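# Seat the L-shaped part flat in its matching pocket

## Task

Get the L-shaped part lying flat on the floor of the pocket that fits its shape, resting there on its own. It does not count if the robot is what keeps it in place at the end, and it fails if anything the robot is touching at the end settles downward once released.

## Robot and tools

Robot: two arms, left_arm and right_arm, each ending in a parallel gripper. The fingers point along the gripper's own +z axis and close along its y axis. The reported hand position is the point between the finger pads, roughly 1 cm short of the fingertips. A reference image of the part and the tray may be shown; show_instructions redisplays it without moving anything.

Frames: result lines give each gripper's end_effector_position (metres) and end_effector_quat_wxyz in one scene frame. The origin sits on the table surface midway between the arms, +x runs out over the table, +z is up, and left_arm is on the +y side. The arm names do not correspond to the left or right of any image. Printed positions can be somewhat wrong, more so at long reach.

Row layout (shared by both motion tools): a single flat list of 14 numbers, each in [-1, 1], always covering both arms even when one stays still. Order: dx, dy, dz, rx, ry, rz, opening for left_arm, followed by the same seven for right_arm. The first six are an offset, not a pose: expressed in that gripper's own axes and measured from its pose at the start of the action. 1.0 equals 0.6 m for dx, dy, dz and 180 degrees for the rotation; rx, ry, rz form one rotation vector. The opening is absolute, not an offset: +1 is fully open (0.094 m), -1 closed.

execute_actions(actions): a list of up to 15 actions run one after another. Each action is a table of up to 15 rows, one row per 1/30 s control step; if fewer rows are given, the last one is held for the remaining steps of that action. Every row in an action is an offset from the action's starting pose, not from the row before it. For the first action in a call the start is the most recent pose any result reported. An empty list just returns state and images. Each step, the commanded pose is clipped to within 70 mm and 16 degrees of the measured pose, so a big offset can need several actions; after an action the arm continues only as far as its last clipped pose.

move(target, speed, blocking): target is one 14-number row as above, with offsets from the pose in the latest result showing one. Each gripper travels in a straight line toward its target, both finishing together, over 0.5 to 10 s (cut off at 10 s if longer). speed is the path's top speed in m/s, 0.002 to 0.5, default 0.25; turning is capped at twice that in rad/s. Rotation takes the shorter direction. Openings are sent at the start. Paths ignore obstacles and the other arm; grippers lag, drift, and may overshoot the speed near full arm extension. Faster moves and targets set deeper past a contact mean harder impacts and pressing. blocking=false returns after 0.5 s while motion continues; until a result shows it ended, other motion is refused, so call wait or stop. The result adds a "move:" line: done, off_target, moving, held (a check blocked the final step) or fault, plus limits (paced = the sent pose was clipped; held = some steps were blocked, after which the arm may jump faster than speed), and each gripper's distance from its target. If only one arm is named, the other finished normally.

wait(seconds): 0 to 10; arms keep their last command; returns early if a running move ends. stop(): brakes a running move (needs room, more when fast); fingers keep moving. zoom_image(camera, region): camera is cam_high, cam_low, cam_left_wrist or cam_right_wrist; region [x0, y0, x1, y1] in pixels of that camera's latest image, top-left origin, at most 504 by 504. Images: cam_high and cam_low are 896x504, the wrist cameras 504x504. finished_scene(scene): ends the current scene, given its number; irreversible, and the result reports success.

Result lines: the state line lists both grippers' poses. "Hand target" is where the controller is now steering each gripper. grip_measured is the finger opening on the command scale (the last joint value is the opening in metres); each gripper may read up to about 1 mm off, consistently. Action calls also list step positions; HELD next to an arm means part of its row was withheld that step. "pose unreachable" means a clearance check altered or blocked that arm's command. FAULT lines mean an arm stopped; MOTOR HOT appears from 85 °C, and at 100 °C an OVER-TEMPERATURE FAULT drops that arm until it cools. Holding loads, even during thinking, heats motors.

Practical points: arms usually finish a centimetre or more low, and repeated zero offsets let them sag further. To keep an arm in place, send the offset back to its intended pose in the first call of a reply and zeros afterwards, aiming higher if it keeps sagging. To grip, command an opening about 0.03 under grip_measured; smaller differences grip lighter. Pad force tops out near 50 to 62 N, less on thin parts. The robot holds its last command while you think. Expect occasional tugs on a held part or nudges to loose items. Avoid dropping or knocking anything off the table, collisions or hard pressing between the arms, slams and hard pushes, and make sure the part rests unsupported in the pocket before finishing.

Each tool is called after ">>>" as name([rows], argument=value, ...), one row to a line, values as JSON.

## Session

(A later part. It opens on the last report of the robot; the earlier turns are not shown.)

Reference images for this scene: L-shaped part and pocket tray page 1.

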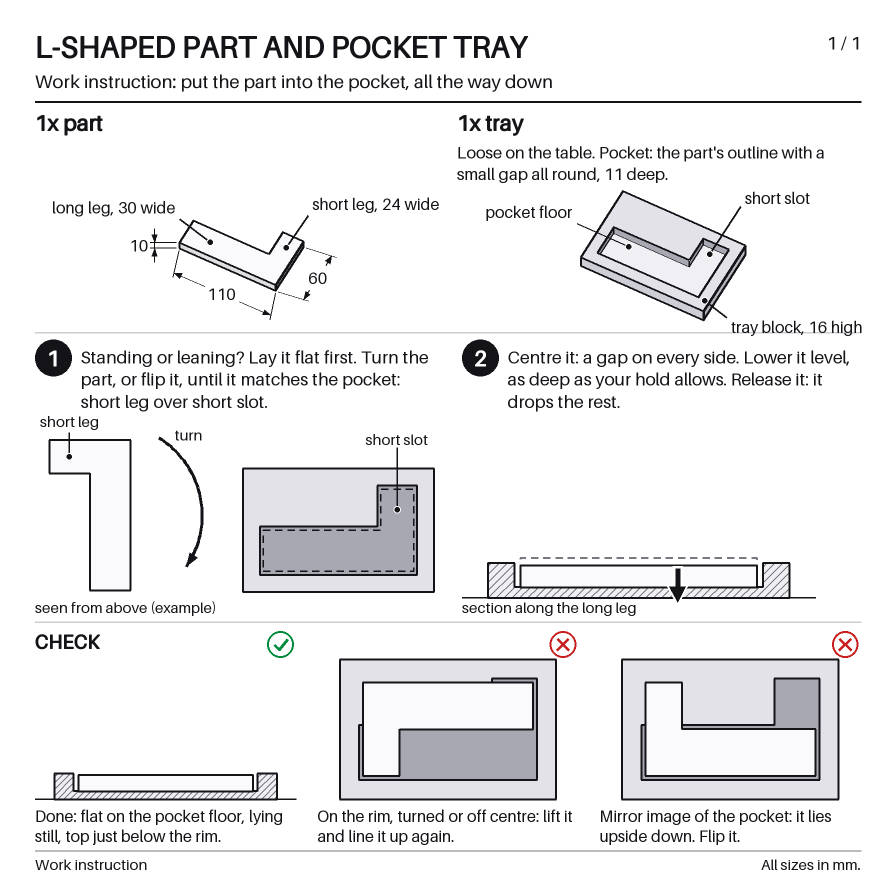

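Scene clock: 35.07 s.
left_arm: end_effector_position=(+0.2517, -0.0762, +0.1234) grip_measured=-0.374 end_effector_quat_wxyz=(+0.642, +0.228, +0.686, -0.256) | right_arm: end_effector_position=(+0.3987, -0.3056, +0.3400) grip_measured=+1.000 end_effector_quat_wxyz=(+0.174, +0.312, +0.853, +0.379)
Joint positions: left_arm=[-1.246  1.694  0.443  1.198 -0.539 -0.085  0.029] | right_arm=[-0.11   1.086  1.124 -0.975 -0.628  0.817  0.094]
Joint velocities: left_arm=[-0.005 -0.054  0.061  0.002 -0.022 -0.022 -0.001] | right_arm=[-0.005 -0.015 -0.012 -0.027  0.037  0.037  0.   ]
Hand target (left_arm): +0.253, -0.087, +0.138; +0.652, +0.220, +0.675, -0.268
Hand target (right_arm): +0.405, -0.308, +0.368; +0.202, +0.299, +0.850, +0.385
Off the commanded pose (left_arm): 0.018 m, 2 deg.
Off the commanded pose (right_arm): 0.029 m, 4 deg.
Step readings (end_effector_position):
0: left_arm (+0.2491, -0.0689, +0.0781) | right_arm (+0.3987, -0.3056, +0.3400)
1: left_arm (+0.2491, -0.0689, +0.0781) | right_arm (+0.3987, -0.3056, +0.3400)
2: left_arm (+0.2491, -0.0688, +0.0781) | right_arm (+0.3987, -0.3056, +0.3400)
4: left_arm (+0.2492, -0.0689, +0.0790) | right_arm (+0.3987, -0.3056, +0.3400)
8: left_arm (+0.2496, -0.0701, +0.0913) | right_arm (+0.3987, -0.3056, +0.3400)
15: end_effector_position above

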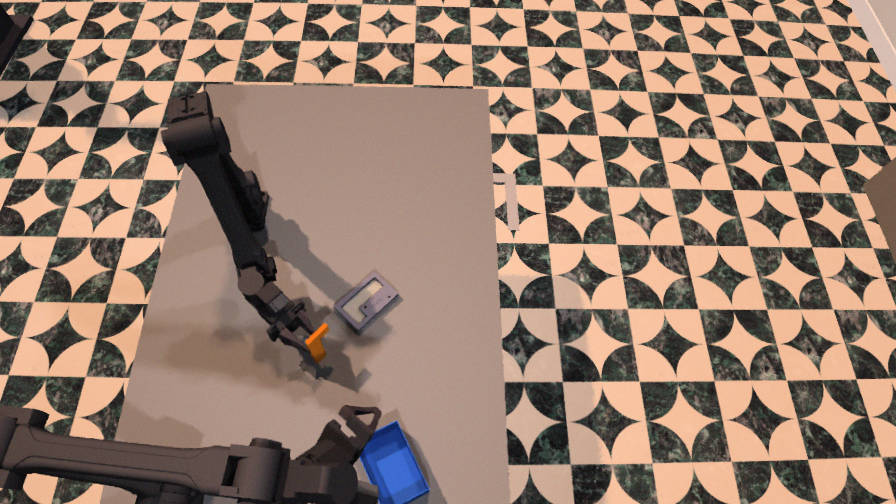

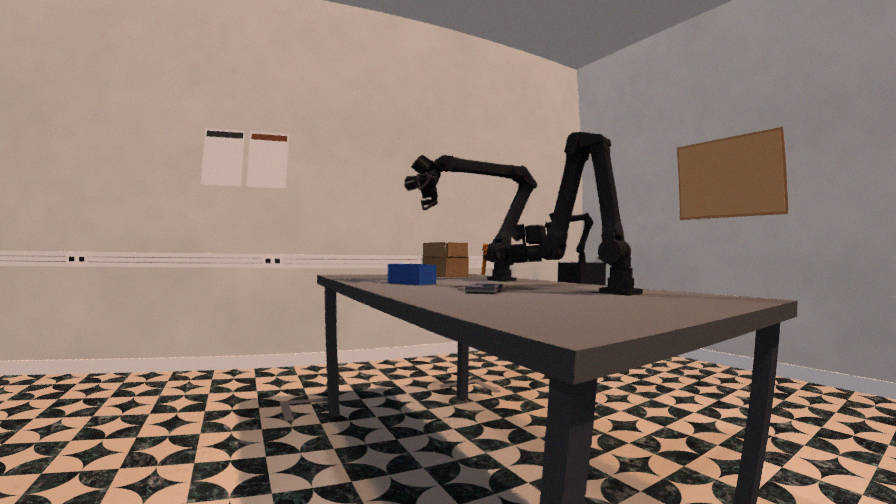

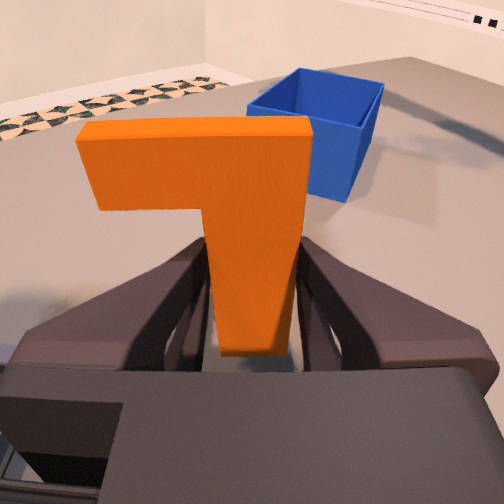

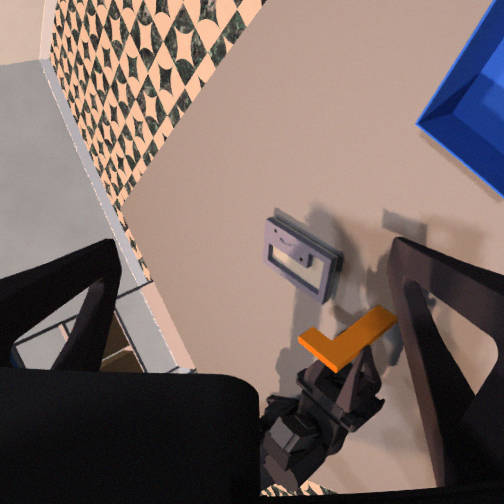

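>>> move(target=[0.014,0.3059,-0.0283,0.3421,0.4065,0.4576,-0.408,-0.0145,0.038,-0.026,-0.011,-0.011,-0.013,1.0], speed=0.5)

Scene clock: 43.30 s.
left_arm: end_effector_position=(+0.3450, +0.0847, +0.0896) grip_measured=-0.374 end_effector_quat_wxyz=(-0.029, +0.918, +0.389, +0.076) | right_arm: end_effector_position=(+0.3987, -0.3056, +0.3400) grip_measured=+1.000 end_effector_quat_wxyz=(+0.174, +0.312, +0.853, +0.379)
Joint positions: left_arm=[-0.74   1.546  1.063 -1.076 -0.163  1.607  0.029] | right_arm=[-0.11   1.086  1.124 -0.975 -0.628  0.817  0.094]
Joint velocities: left_arm=[-0.005 -0.005  0.002 -0.002 -0.037  0.095  0.001] | right_arm=[-0.015 -0.005  0.002 -0.012 -0.066 -0.051  0.   ]
Hand target (left_arm): +0.361, +0.074, +0.104; -0.015, +0.918, +0.387, +0.084
Hand target (right_arm): +0.405, -0.308, +0.368; +0.202, +0.299, +0.850, +0.385
Off the commanded pose (left_arm): 0.021 m, 2 deg.
Off the commanded pose (right_arm): 0.029 m, 4 deg.
move: off_target (left_arm, right_arm)

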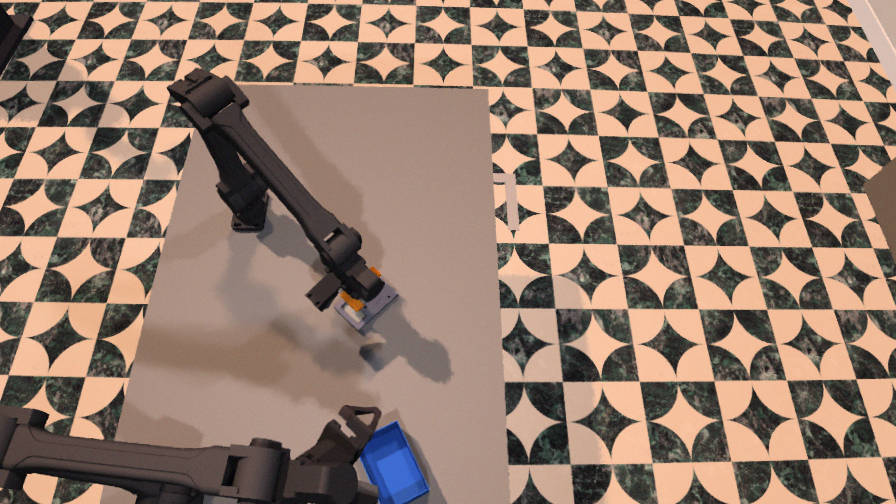

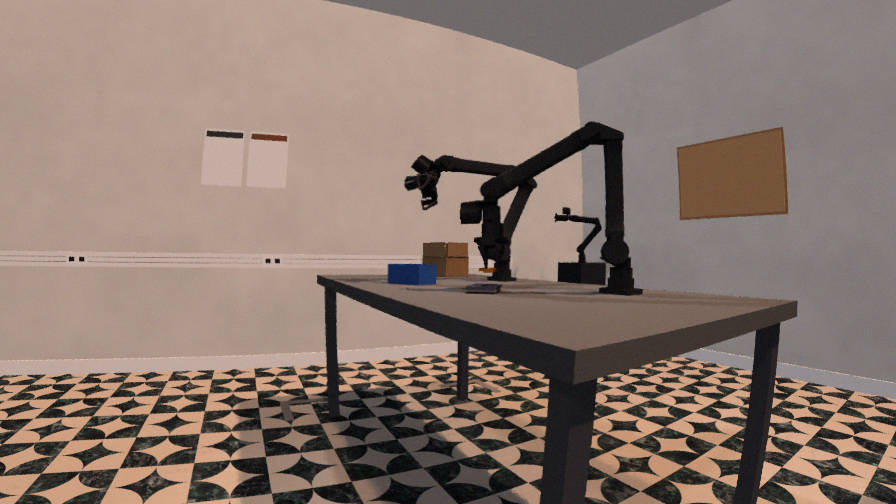

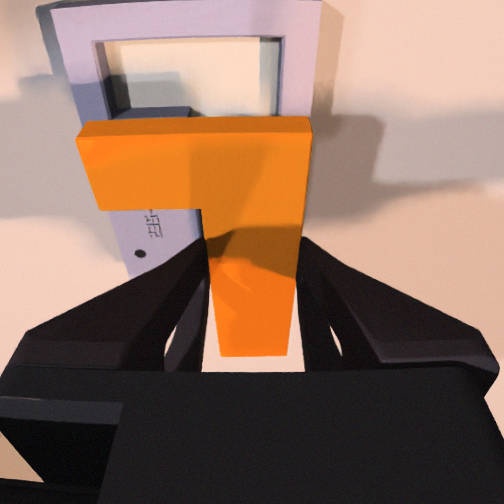

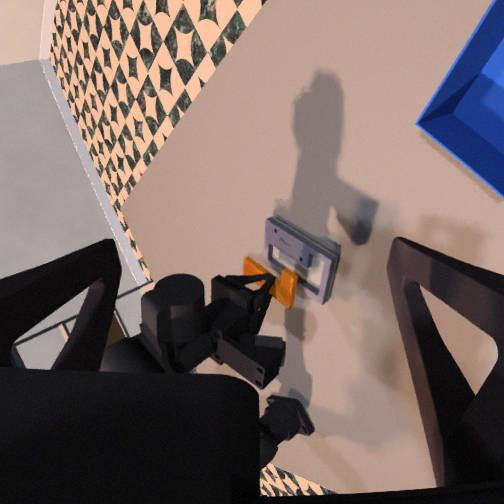

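>>> zoom_image(camera="cam_left_wrist", region=[30, 0, 340, 150])

>>> zoom_image(camera="cam_low", region=[455, 250, 515, 300])

Region (30, 0, 340, 150) of cam_left_wrist's 504x504 image, scaled by 1.626, with more detail than that image has; it fills the top 244 rows of this view, and the rest is white.

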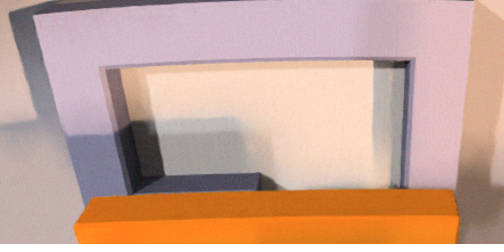

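Region (455, 250, 515, 300) of cam_low's 896x504 image, scaled by 8.400, with more detail than that image has.

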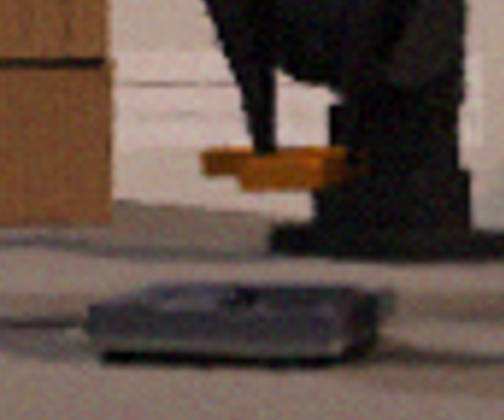

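>>> move(target=[-0.0275,0.0199,0.0523,-0.009,-0.0052,0.0049,-0.408,-0.0145,0.038,-0.026,-0.011,-0.011,-0.013,1.0], speed=0.1)

Scene clock: 49.20 s.
left_arm: end_effector_position=(+0.3474, +0.0747, +0.0581) grip_measured=-0.374 end_effector_quat_wxyz=(-0.017, +0.920, +0.385, +0.074) | right_arm: end_effector_position=(+0.3987, -0.3056, +0.3400) grip_measured=+1.000 end_effector_quat_wxyz=(+0.174, +0.312, +0.853, +0.379)
Joint positions: left_arm=[-0.747  1.598  1.03  -0.972 -0.148  1.61   0.029] | right_arm=[-0.11   1.086  1.124 -0.975 -0.628  0.817  0.094]
Joint velocities: left_arm=[ 0.005 -0.015 -0.012 -0.002 -0.007 -0.037  0.   ] | right_arm=[-0.015 -0.015  0.002  0.007 -0.037 -0.007  0.   ]
Hand target (left_arm): +0.345, +0.068, +0.056; -0.014, +0.922, +0.381, +0.074
Hand target (right_arm): +0.405, -0.308, +0.368; +0.202, +0.299, +0.850, +0.385
Off the commanded pose (left_arm): 0.007 m, 1 deg.
Off the commanded pose (right_arm): 0.029 m, 4 deg.
move: off_target (right_arm)

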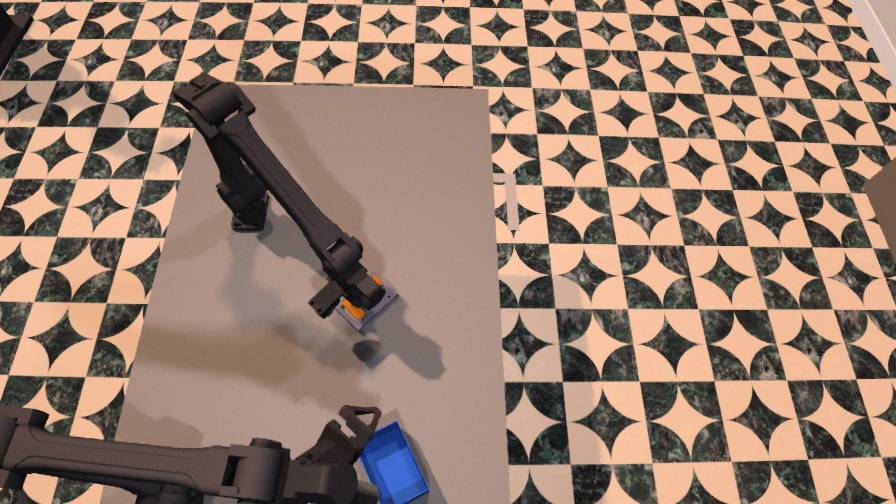

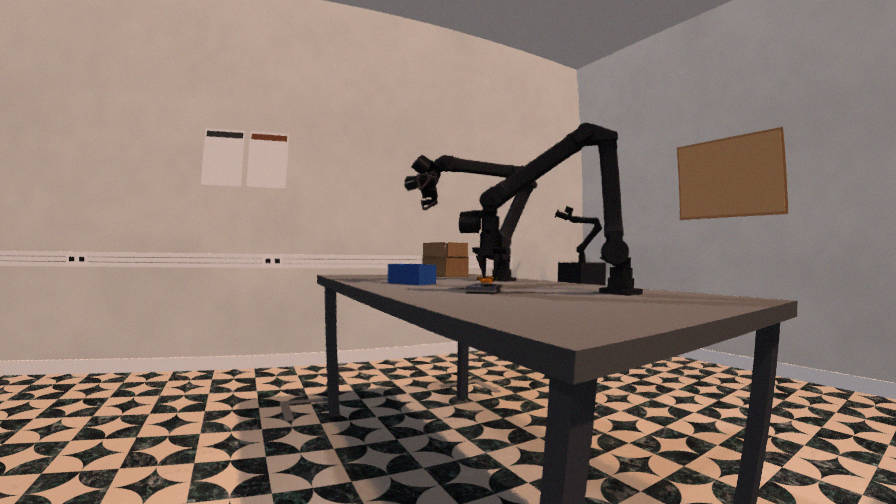

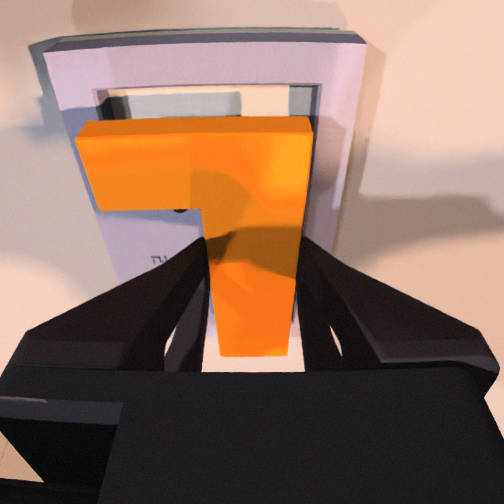

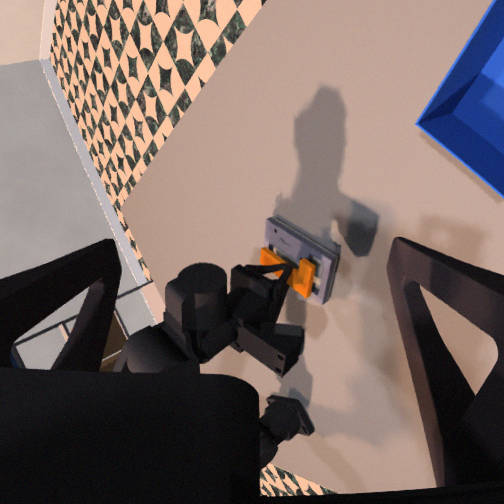

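>>> execute_actions(actions=[])

Scene clock: 50.70 s.
left_arm: end_effector_position=(+0.3474, +0.0747, +0.0581) grip_measured=-0.374 end_effector_quat_wxyz=(-0.017, +0.920, +0.385, +0.074) | right_arm: end_effector_position=(+0.3987, -0.3056, +0.3400) grip_measured=+1.000 end_effector_quat_wxyz=(+0.174, +0.312, +0.853, +0.379)
Joint positions: left_arm=[-0.747  1.598  1.03  -0.972 -0.148  1.61   0.029] | right_arm=[-0.11   1.086  1.124 -0.975 -0.628  0.817  0.094]
Joint velocities: left_arm=[-0.005 -0.005 -0.002 -0.002 -0.007 -0.037 -0.   ] | right_arm=[-0.024  0.005  0.007  0.002 -0.095 -0.022  0.   ]
Hand target (left_arm): +0.345, +0.068, +0.056; -0.014, +0.922, +0.381, +0.074
Hand target (right_arm): +0.405, -0.308, +0.368; +0.202, +0.299, +0.850, +0.385
Off the commanded pose (left_arm): 0.007 m, 1 deg.
Off the commanded pose (right_arm): 0.029 m, 4 deg.

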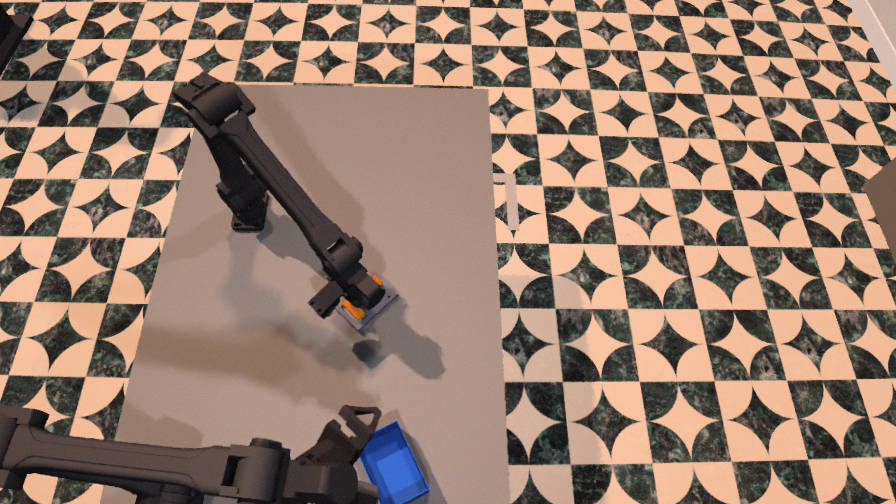

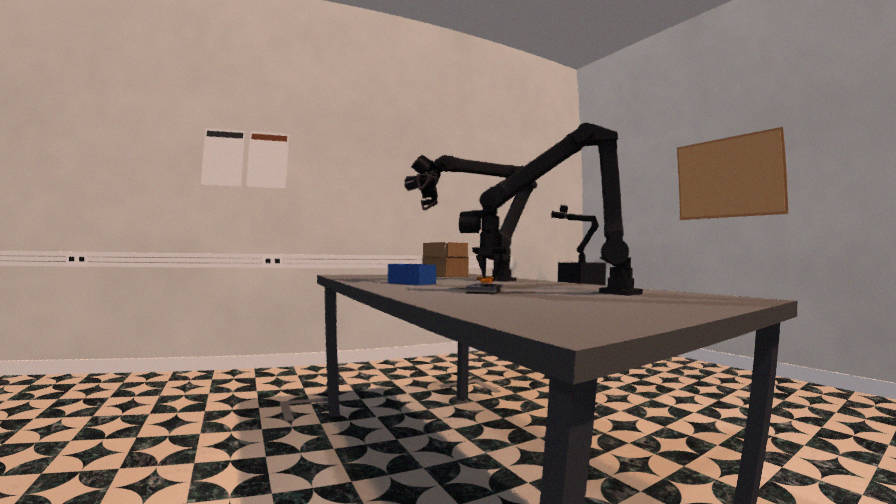

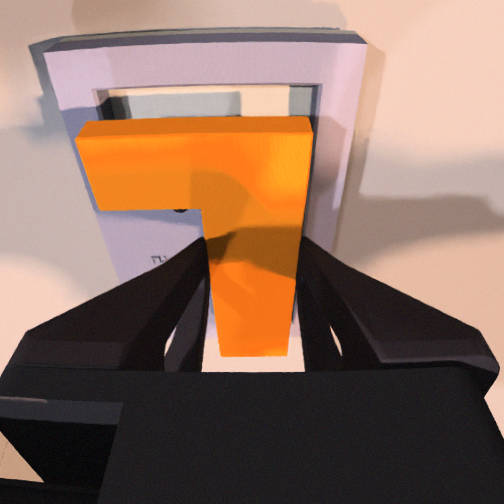

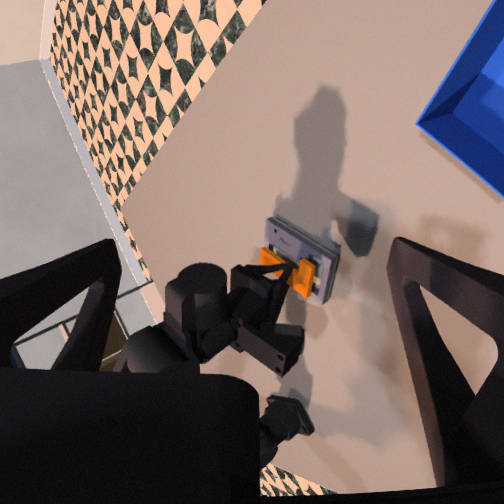

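>>> zoom_image(camera="cam_left_wrist", region=[30, 20, 380, 220])

>>> show_instructions()

Region (30, 20, 380, 220) of cam_left_wrist's 504x504 image, scaled by 1.440, with more detail than that image has; it fills the top 288 rows of this view, and the rest is white.

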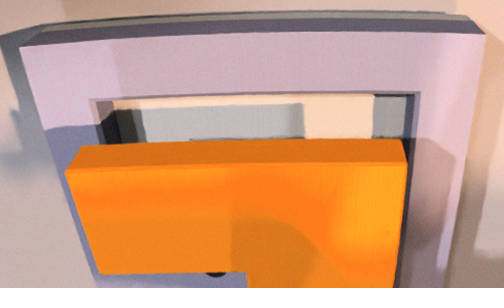

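Reference images for this scene: L-shaped part and pocket tray page 1.

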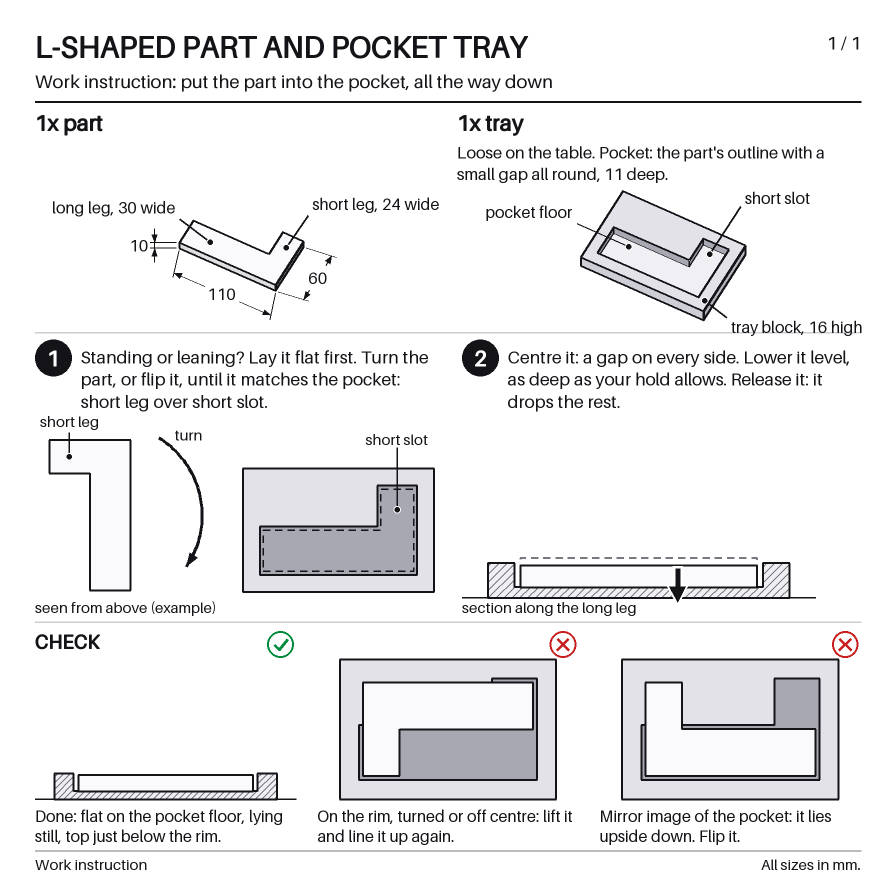

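>>> zoom_image(camera="cam_left_wrist", region=[280, 70, 360, 250])

>>> zoom_image(camera="cam_left_wrist", region=[70, 70, 150, 150])

Region (280, 70, 360, 250) of cam_left_wrist's 504x504 image, scaled by 2.800, with more detail than that image has.

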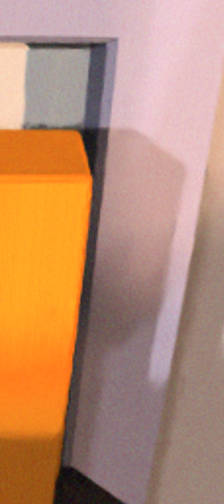

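Region (70, 70, 150, 150) of cam_left_wrist's 504x504 image, scaled by 6.300, with more detail than that image has.

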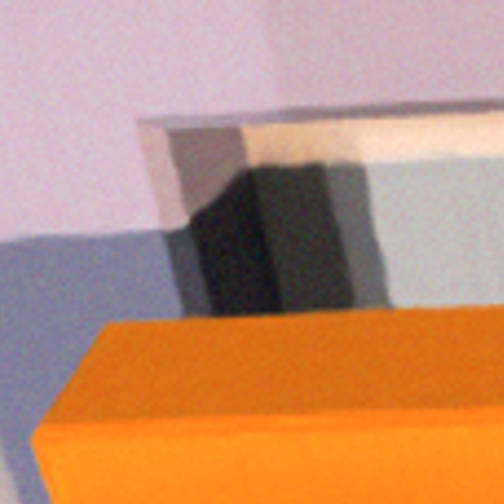

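>>> execute_actions([
  [[-0.0114,0.0045,0.0034,-0.0016,-0.0008,0.0025,-0.408,-0.0145,0.038,-0.026,-0.011,-0.011,-0.013,1.0],[-0.0117,0.0039,0.0053,-0.0011,-0.0008,0.0023,-0.408,-0.0145,0.038,-0.026,-0.011,-0.011,-0.013,1.0],[-0.012,0.0032,0.0075,-0.0006,-0.0008,0.0021,-0.408,-0.0145,0.038,-0.026,-0.011,-0.011,-0.013,1.0],[-0.0124,0.0023,0.0103,0.0001,-0.0009,0.0017,-0.408,-0.0145,0.038,-0.026,-0.011,-0.011,-0.013,1.0],[-0.0128,0.0015,0.0131,0.0008,-0.0009,0.0014,-0.408,-0.0145,0.038,-0.026,-0.011,-0.011,-0.013,1.0],[-0.0132,0.0006,0.0159,0.0016,-0.0009,0.0011,-0.408,-0.0145,0.038,-0.026,-0.011,-0.011,-0.013,1.0],[-0.0136,-0.0002,0.0186,0.0023,-0.0009,0.0008,-0.408,-0.0145,0.038,-0.026,-0.011,-0.011,-0.013,1.0],[-0.014,-0.0011,0.0214,0.003,-0.0009,0.0005,-0.408,-0.0145,0.038,-0.026,-0.011,-0.011,-0.013,1.0],[-0.0144,-0.0019,0.0242,0.0037,-0.001,0.0001,-0.408,-0.0145,0.038,-0.026,-0.011,-0.011,-0.013,1.0],[-0.0147,-0.0026,0.0264,0.0042,-0.001,-0.0001,-0.408,-0.0145,0.038,-0.026,-0.011,-0.011,-0.013,1.0],[-0.015,-0.0032,0.0283,0.0047,-0.001,-0.0003,-0.408,-0.0145,0.038,-0.026,-0.011,-0.011,-0.013,1.0],[-0.0152,-0.0036,0.0297,0.0051,-0.001,-0.0005,-0.408,-0.0145,0.038,-0.026,-0.011,-0.011,-0.013,1.0]],
])

>>> wait(seconds=0.4)

Scene clock: 59.03 s.
left_arm: end_effector_position=(+0.3448, +0.0771, +0.0451) grip_measured=-0.374 end_effector_quat_wxyz=(-0.023, +0.919, +0.388, +0.071) | right_arm: end_effector_position=(+0.3987, -0.3056, +0.3400) grip_measured=+1.000 end_effector_quat_wxyz=(+0.174, +0.312, +0.853, +0.379)
Joint positions: left_arm=[-0.747  1.618  1.015 -0.951 -0.148  1.602  0.029] | right_arm=[-0.11   1.086  1.124 -0.975 -0.628  0.817  0.094]
Joint velocities: left_arm=[-0.005  0.073 -0.027  0.022  0.022  0.007 -0.   ] | right_arm=[-0.015 -0.005  0.002 -0.007 -0.037 -0.066  0.   ]
Hand target (left_arm): +0.341, +0.071, +0.039; -0.023, +0.920, +0.386, +0.069
Hand target (right_arm): +0.405, -0.308, +0.368; +0.202, +0.299, +0.850, +0.385
Off the commanded pose (left_arm): 0.009 m, 0 deg.
Off the commanded pose (right_arm): 0.029 m, 4 deg.
Step readings (end_effector_position):
0: left_arm (+0.3474, +0.0747, +0.0581) | right_arm (+0.3987, -0.3056, +0.3400)
1: left_arm (+0.3474, +0.0747, +0.0581) | right_arm (+0.3987, -0.3056, +0.3400)
2: left_arm (+0.3474, +0.0747, +0.0581) | right_arm (+0.3987, -0.3056, +0.3400)
4: left_arm (+0.3477, +0.0745, +0.0581) | right_arm (+0.3987, -0.3056, +0.3400)
8: left_arm (+0.3480, +0.0742, +0.0563) | right_arm (+0.3987, -0.3056, +0.3400)
15: end_effector_position above

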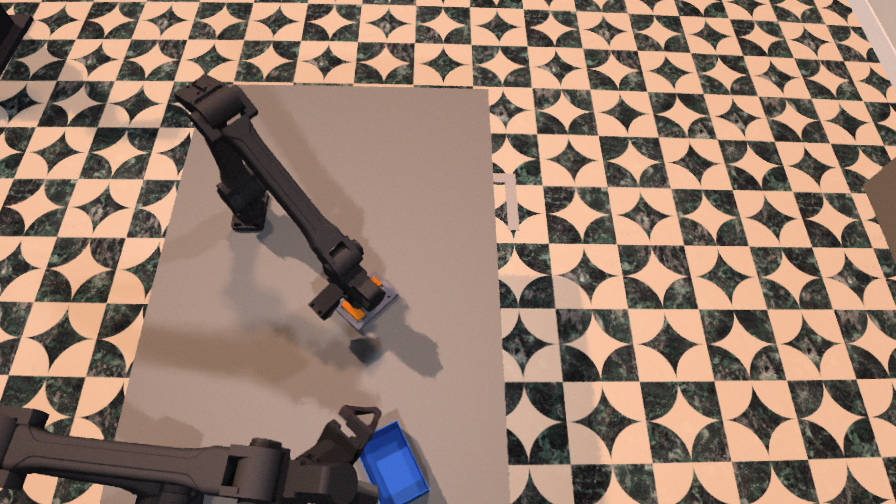

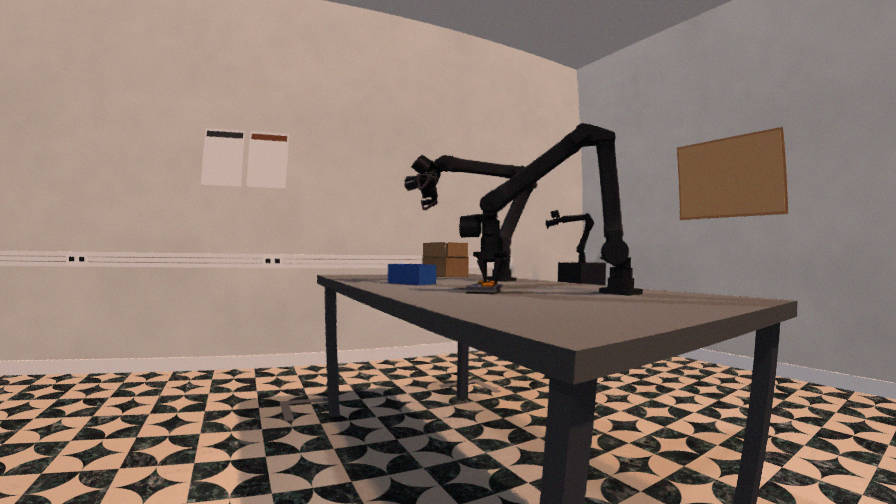

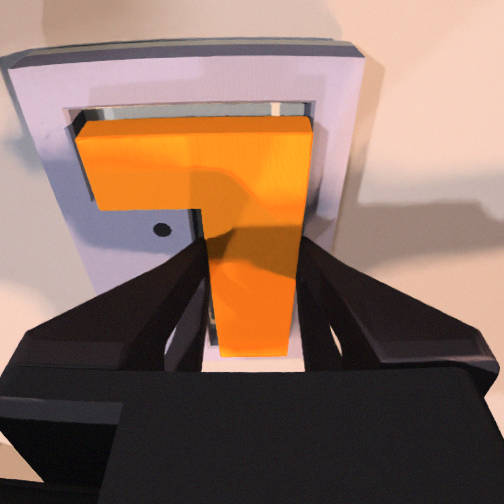

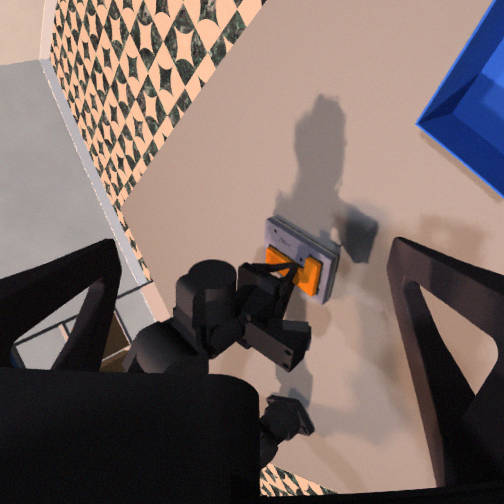

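Scene clock: 59.43 s.
left_arm: end_effector_position=(+0.3445, +0.0773, +0.0433) grip_measured=-0.374 end_effector_quat_wxyz=(-0.025, +0.918, +0.389, +0.070) | right_arm: end_effector_position=(+0.3987, -0.3056, +0.3400) grip_measured=+1.000 end_effector_quat_wxyz=(+0.174, +0.312, +0.853, +0.379)
Joint positions: left_arm=[-0.747  1.621  1.014 -0.95  -0.148  1.6    0.029] | right_arm=[-0.11   1.086  1.124 -0.975 -0.628  0.817  0.094]
Joint velocities: left_arm=[ 0.005  0.005 -0.012 -0.022  0.037 -0.022 -0.001] | right_arm=[-0.005 -0.015  0.012 -0.022  0.037 -0.007  0.   ]
Hand target (left_arm): +0.341, +0.071, +0.039; -0.024, +0.920, +0.386, +0.069
Hand target (right_arm): +0.405, -0.308, +0.368; +0.202, +0.299, +0.850, +0.385
Off the commanded pose (left_arm): 0.008 m, 0 deg.
Off the commanded pose (right_arm): 0.029 m, 4 deg.
wait: 0.40 s; at rest by 0.20 s

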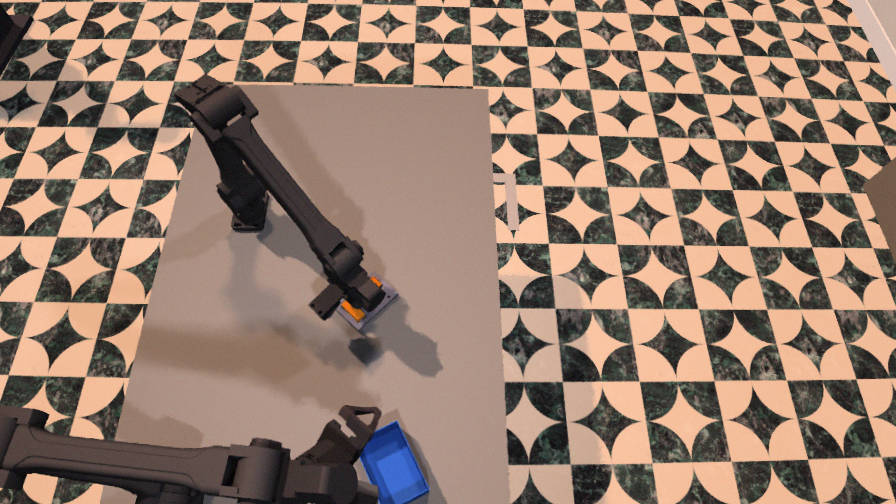

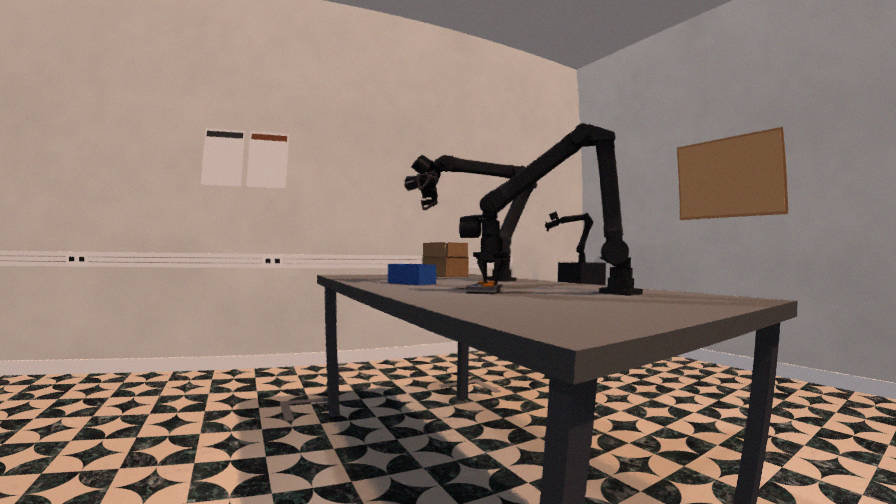

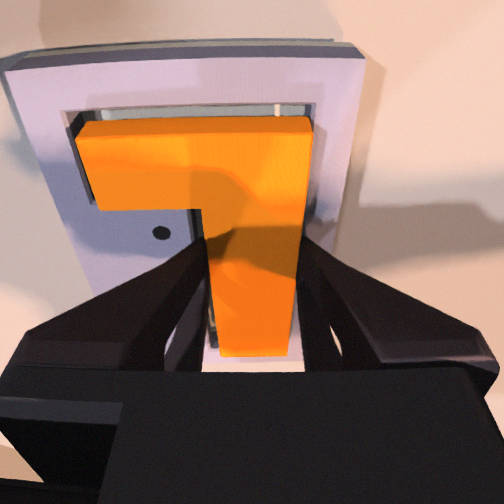

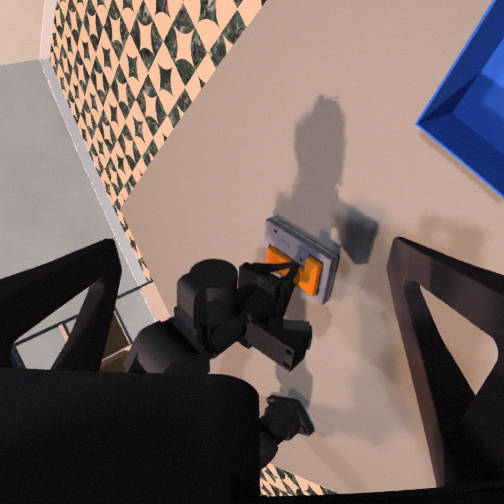

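>>> zoom_image(camera="cam_left_wrist", region=[270, 85, 350, 245])

>>> zoom_image(camera="cam_left_wrist", region=[45, 90, 125, 230])

>>> zoom_image(camera="cam_low", region=[455, 255, 515, 300])

Region (270, 85, 350, 245) of cam_left_wrist's 504x504 image, scaled by 3.150, with more detail than that image has.

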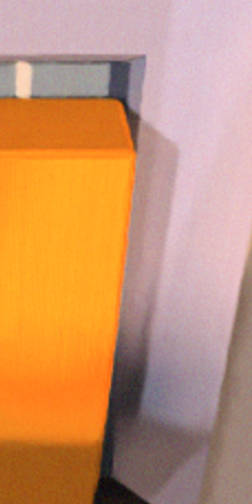

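Region (45, 90, 125, 230) of cam_left_wrist's 504x504 image, scaled by 3.600, with more detail than that image has; it fills the left 288 columns of this view, and the rest is white.

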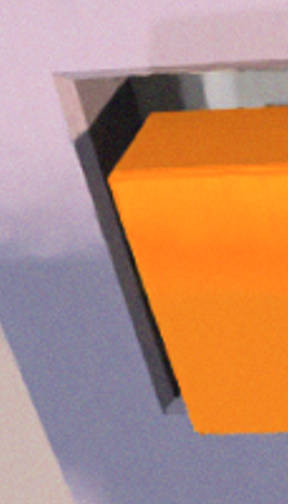

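Region (455, 255, 515, 300) of cam_low's 896x504 image, scaled by 8.400, with more detail than that image has; it fills the top 378 rows of this view, and the rest is white.

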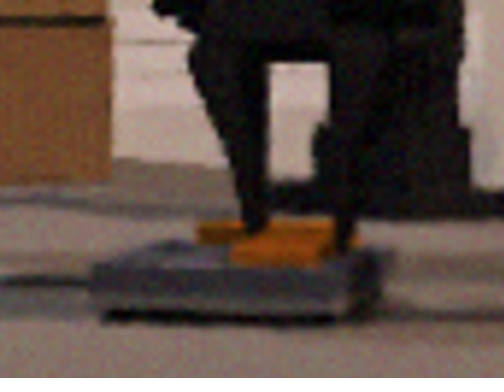

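>>> execute_actions([
  [[-0.0112,0.0039,0.0055,-0.0006,-0.0007,0.0018,-0.408,-0.0145,0.038,-0.026,-0.011,-0.011,-0.013,1.0],[-0.0112,0.0045,0.0056,-0.0011,-0.0007,0.0018,-0.408,-0.0145,0.038,-0.026,-0.011,-0.011,-0.013,1.0],[-0.0113,0.0051,0.0058,-0.0016,-0.0007,0.0017,-0.408,-0.0145,0.038,-0.026,-0.011,-0.011,-0.013,1.0],[-0.0113,0.0057,0.0061,-0.0021,-0.0007,0.0016,-0.408,-0.0145,0.038,-0.026,-0.011,-0.011,-0.013,1.0],[-0.0113,0.0062,0.0064,-0.0026,-0.0006,0.0015,-0.408,-0.0145,0.038,-0.026,-0.011,-0.011,-0.013,1.0],[-0.0114,0.0066,0.0068,-0.0031,-0.0006,0.0015,-0.408,-0.0145,0.038,-0.026,-0.011,-0.011,-0.013,1.0],[-0.0114,0.0069,0.0072,-0.0035,-0.0006,0.0014,-0.408,-0.0145,0.038,-0.026,-0.011,-0.011,-0.013,1.0],[-0.0115,0.0071,0.0076,-0.0039,-0.0006,0.0014,-0.408,-0.0145,0.038,-0.026,-0.011,-0.011,-0.013,1.0],[-0.0115,0.0073,0.0081,-0.0043,-0.0006,0.0013,-0.408,-0.0145,0.038,-0.026,-0.011,-0.011,-0.013,1.0]],
])

Scene clock: 63.00 s.
left_arm: end_effector_position=(+0.3474, +0.0746, +0.0434) grip_measured=-0.374 end_effector_quat_wxyz=(-0.017, +0.918, +0.389, +0.073) | right_arm: end_effector_position=(+0.3987, -0.3056, +0.3400) grip_measured=+1.000 end_effector_quat_wxyz=(+0.174, +0.312, +0.853, +0.379)
Joint positions: left_arm=[-0.747  1.621  1.014 -0.934 -0.148  1.6    0.029] | right_arm=[-0.11   1.086  1.124 -0.975 -0.628  0.817  0.094]
Joint velocities: left_arm=[-0.005  0.005 -0.002 -0.002 -0.081  0.066 -0.   ] | right_arm=[ 0.005 -0.005  0.002  0.012 -0.037  0.007  0.   ]
Hand target (left_arm): +0.343, +0.070, +0.038; -0.018, +0.919, +0.386, +0.072
Hand target (right_arm): +0.405, -0.308, +0.368; +0.202, +0.299, +0.850, +0.385
Off the commanded pose (left_arm): 0.009 m, 0 deg.
Off the commanded pose (right_arm): 0.029 m, 4 deg.
Step readings (end_effector_position):
0: left_arm (+0.3445, +0.0773, +0.0433) | right_arm (+0.3987, -0.3056, +0.3400)
1: left_arm (+0.3445, +0.0773, +0.0433) | right_arm (+0.3987, -0.3056, +0.3400)
2: left_arm (+0.3445, +0.0773, +0.0433) | right_arm (+0.3987, -0.3056, +0.3400)
4: left_arm (+0.3449, +0.0770, +0.0433) | right_arm (+0.3987, -0.3056, +0.3400)
8: left_arm (+0.3463, +0.0757, +0.0433) | right_arm (+0.3987, -0.3056, +0.3400)
15: end_effector_position above

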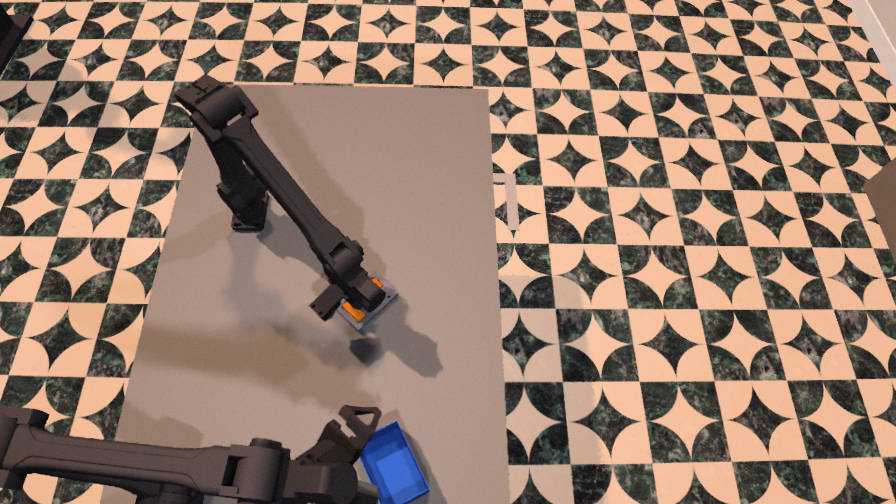

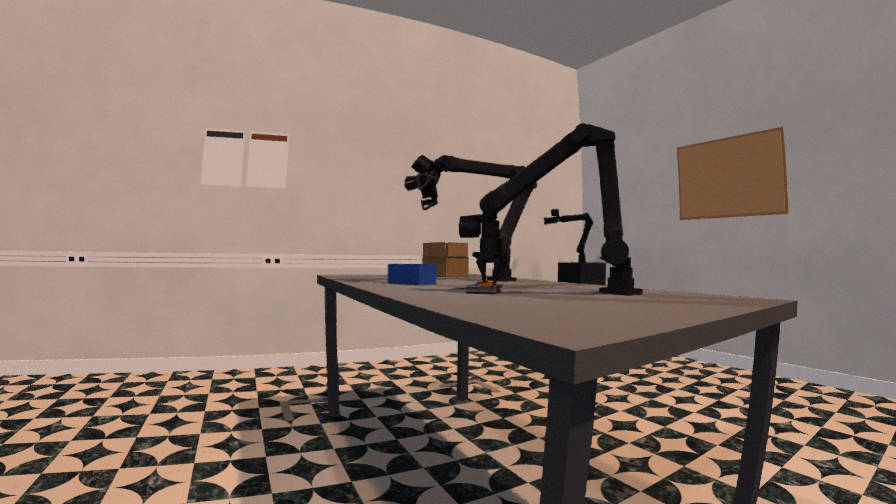

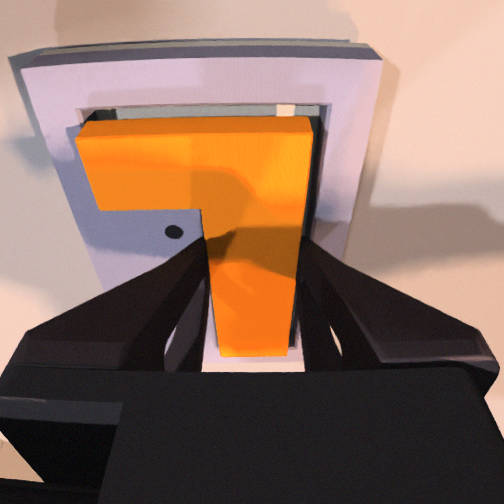

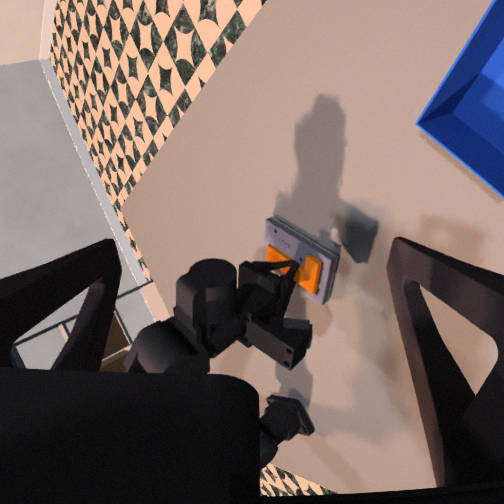

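>>> zoom_image(camera="cam_left_wrist", region=[60, 90, 140, 230])

>>> zoom_image(camera="cam_left_wrist", region=[280, 85, 360, 245])

>>> zoom_image(camera="cam_left_wrist", region=[190, 290, 320, 380])

Region (60, 90, 140, 230) of cam_left_wrist's 504x504 image, scaled by 3.600, with more detail than that image has; it fills the left 288 columns of this view, and the rest is white.

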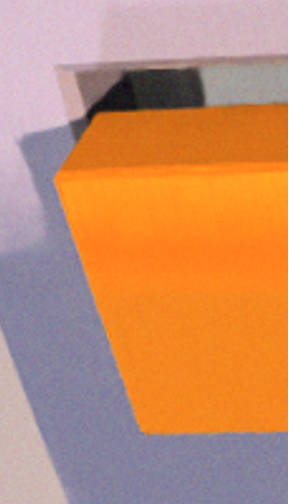

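Region (280, 85, 360, 245) of cam_left_wrist's 504x504 image, scaled by 3.150, with more detail than that image has.

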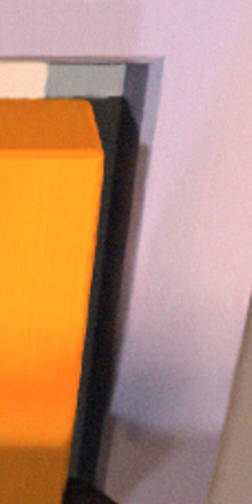

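Region (190, 290, 320, 380) of cam_left_wrist's 504x504 image, scaled by 3.877, with more detail than that image has; it fills the top 349 rows of this view, and the rest is white.

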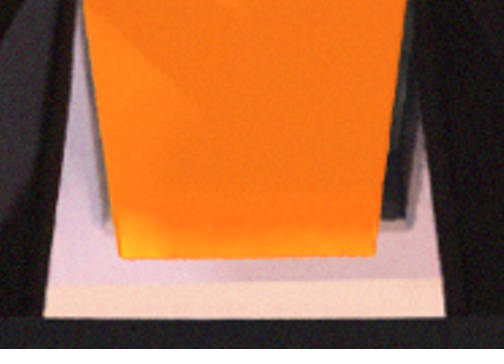

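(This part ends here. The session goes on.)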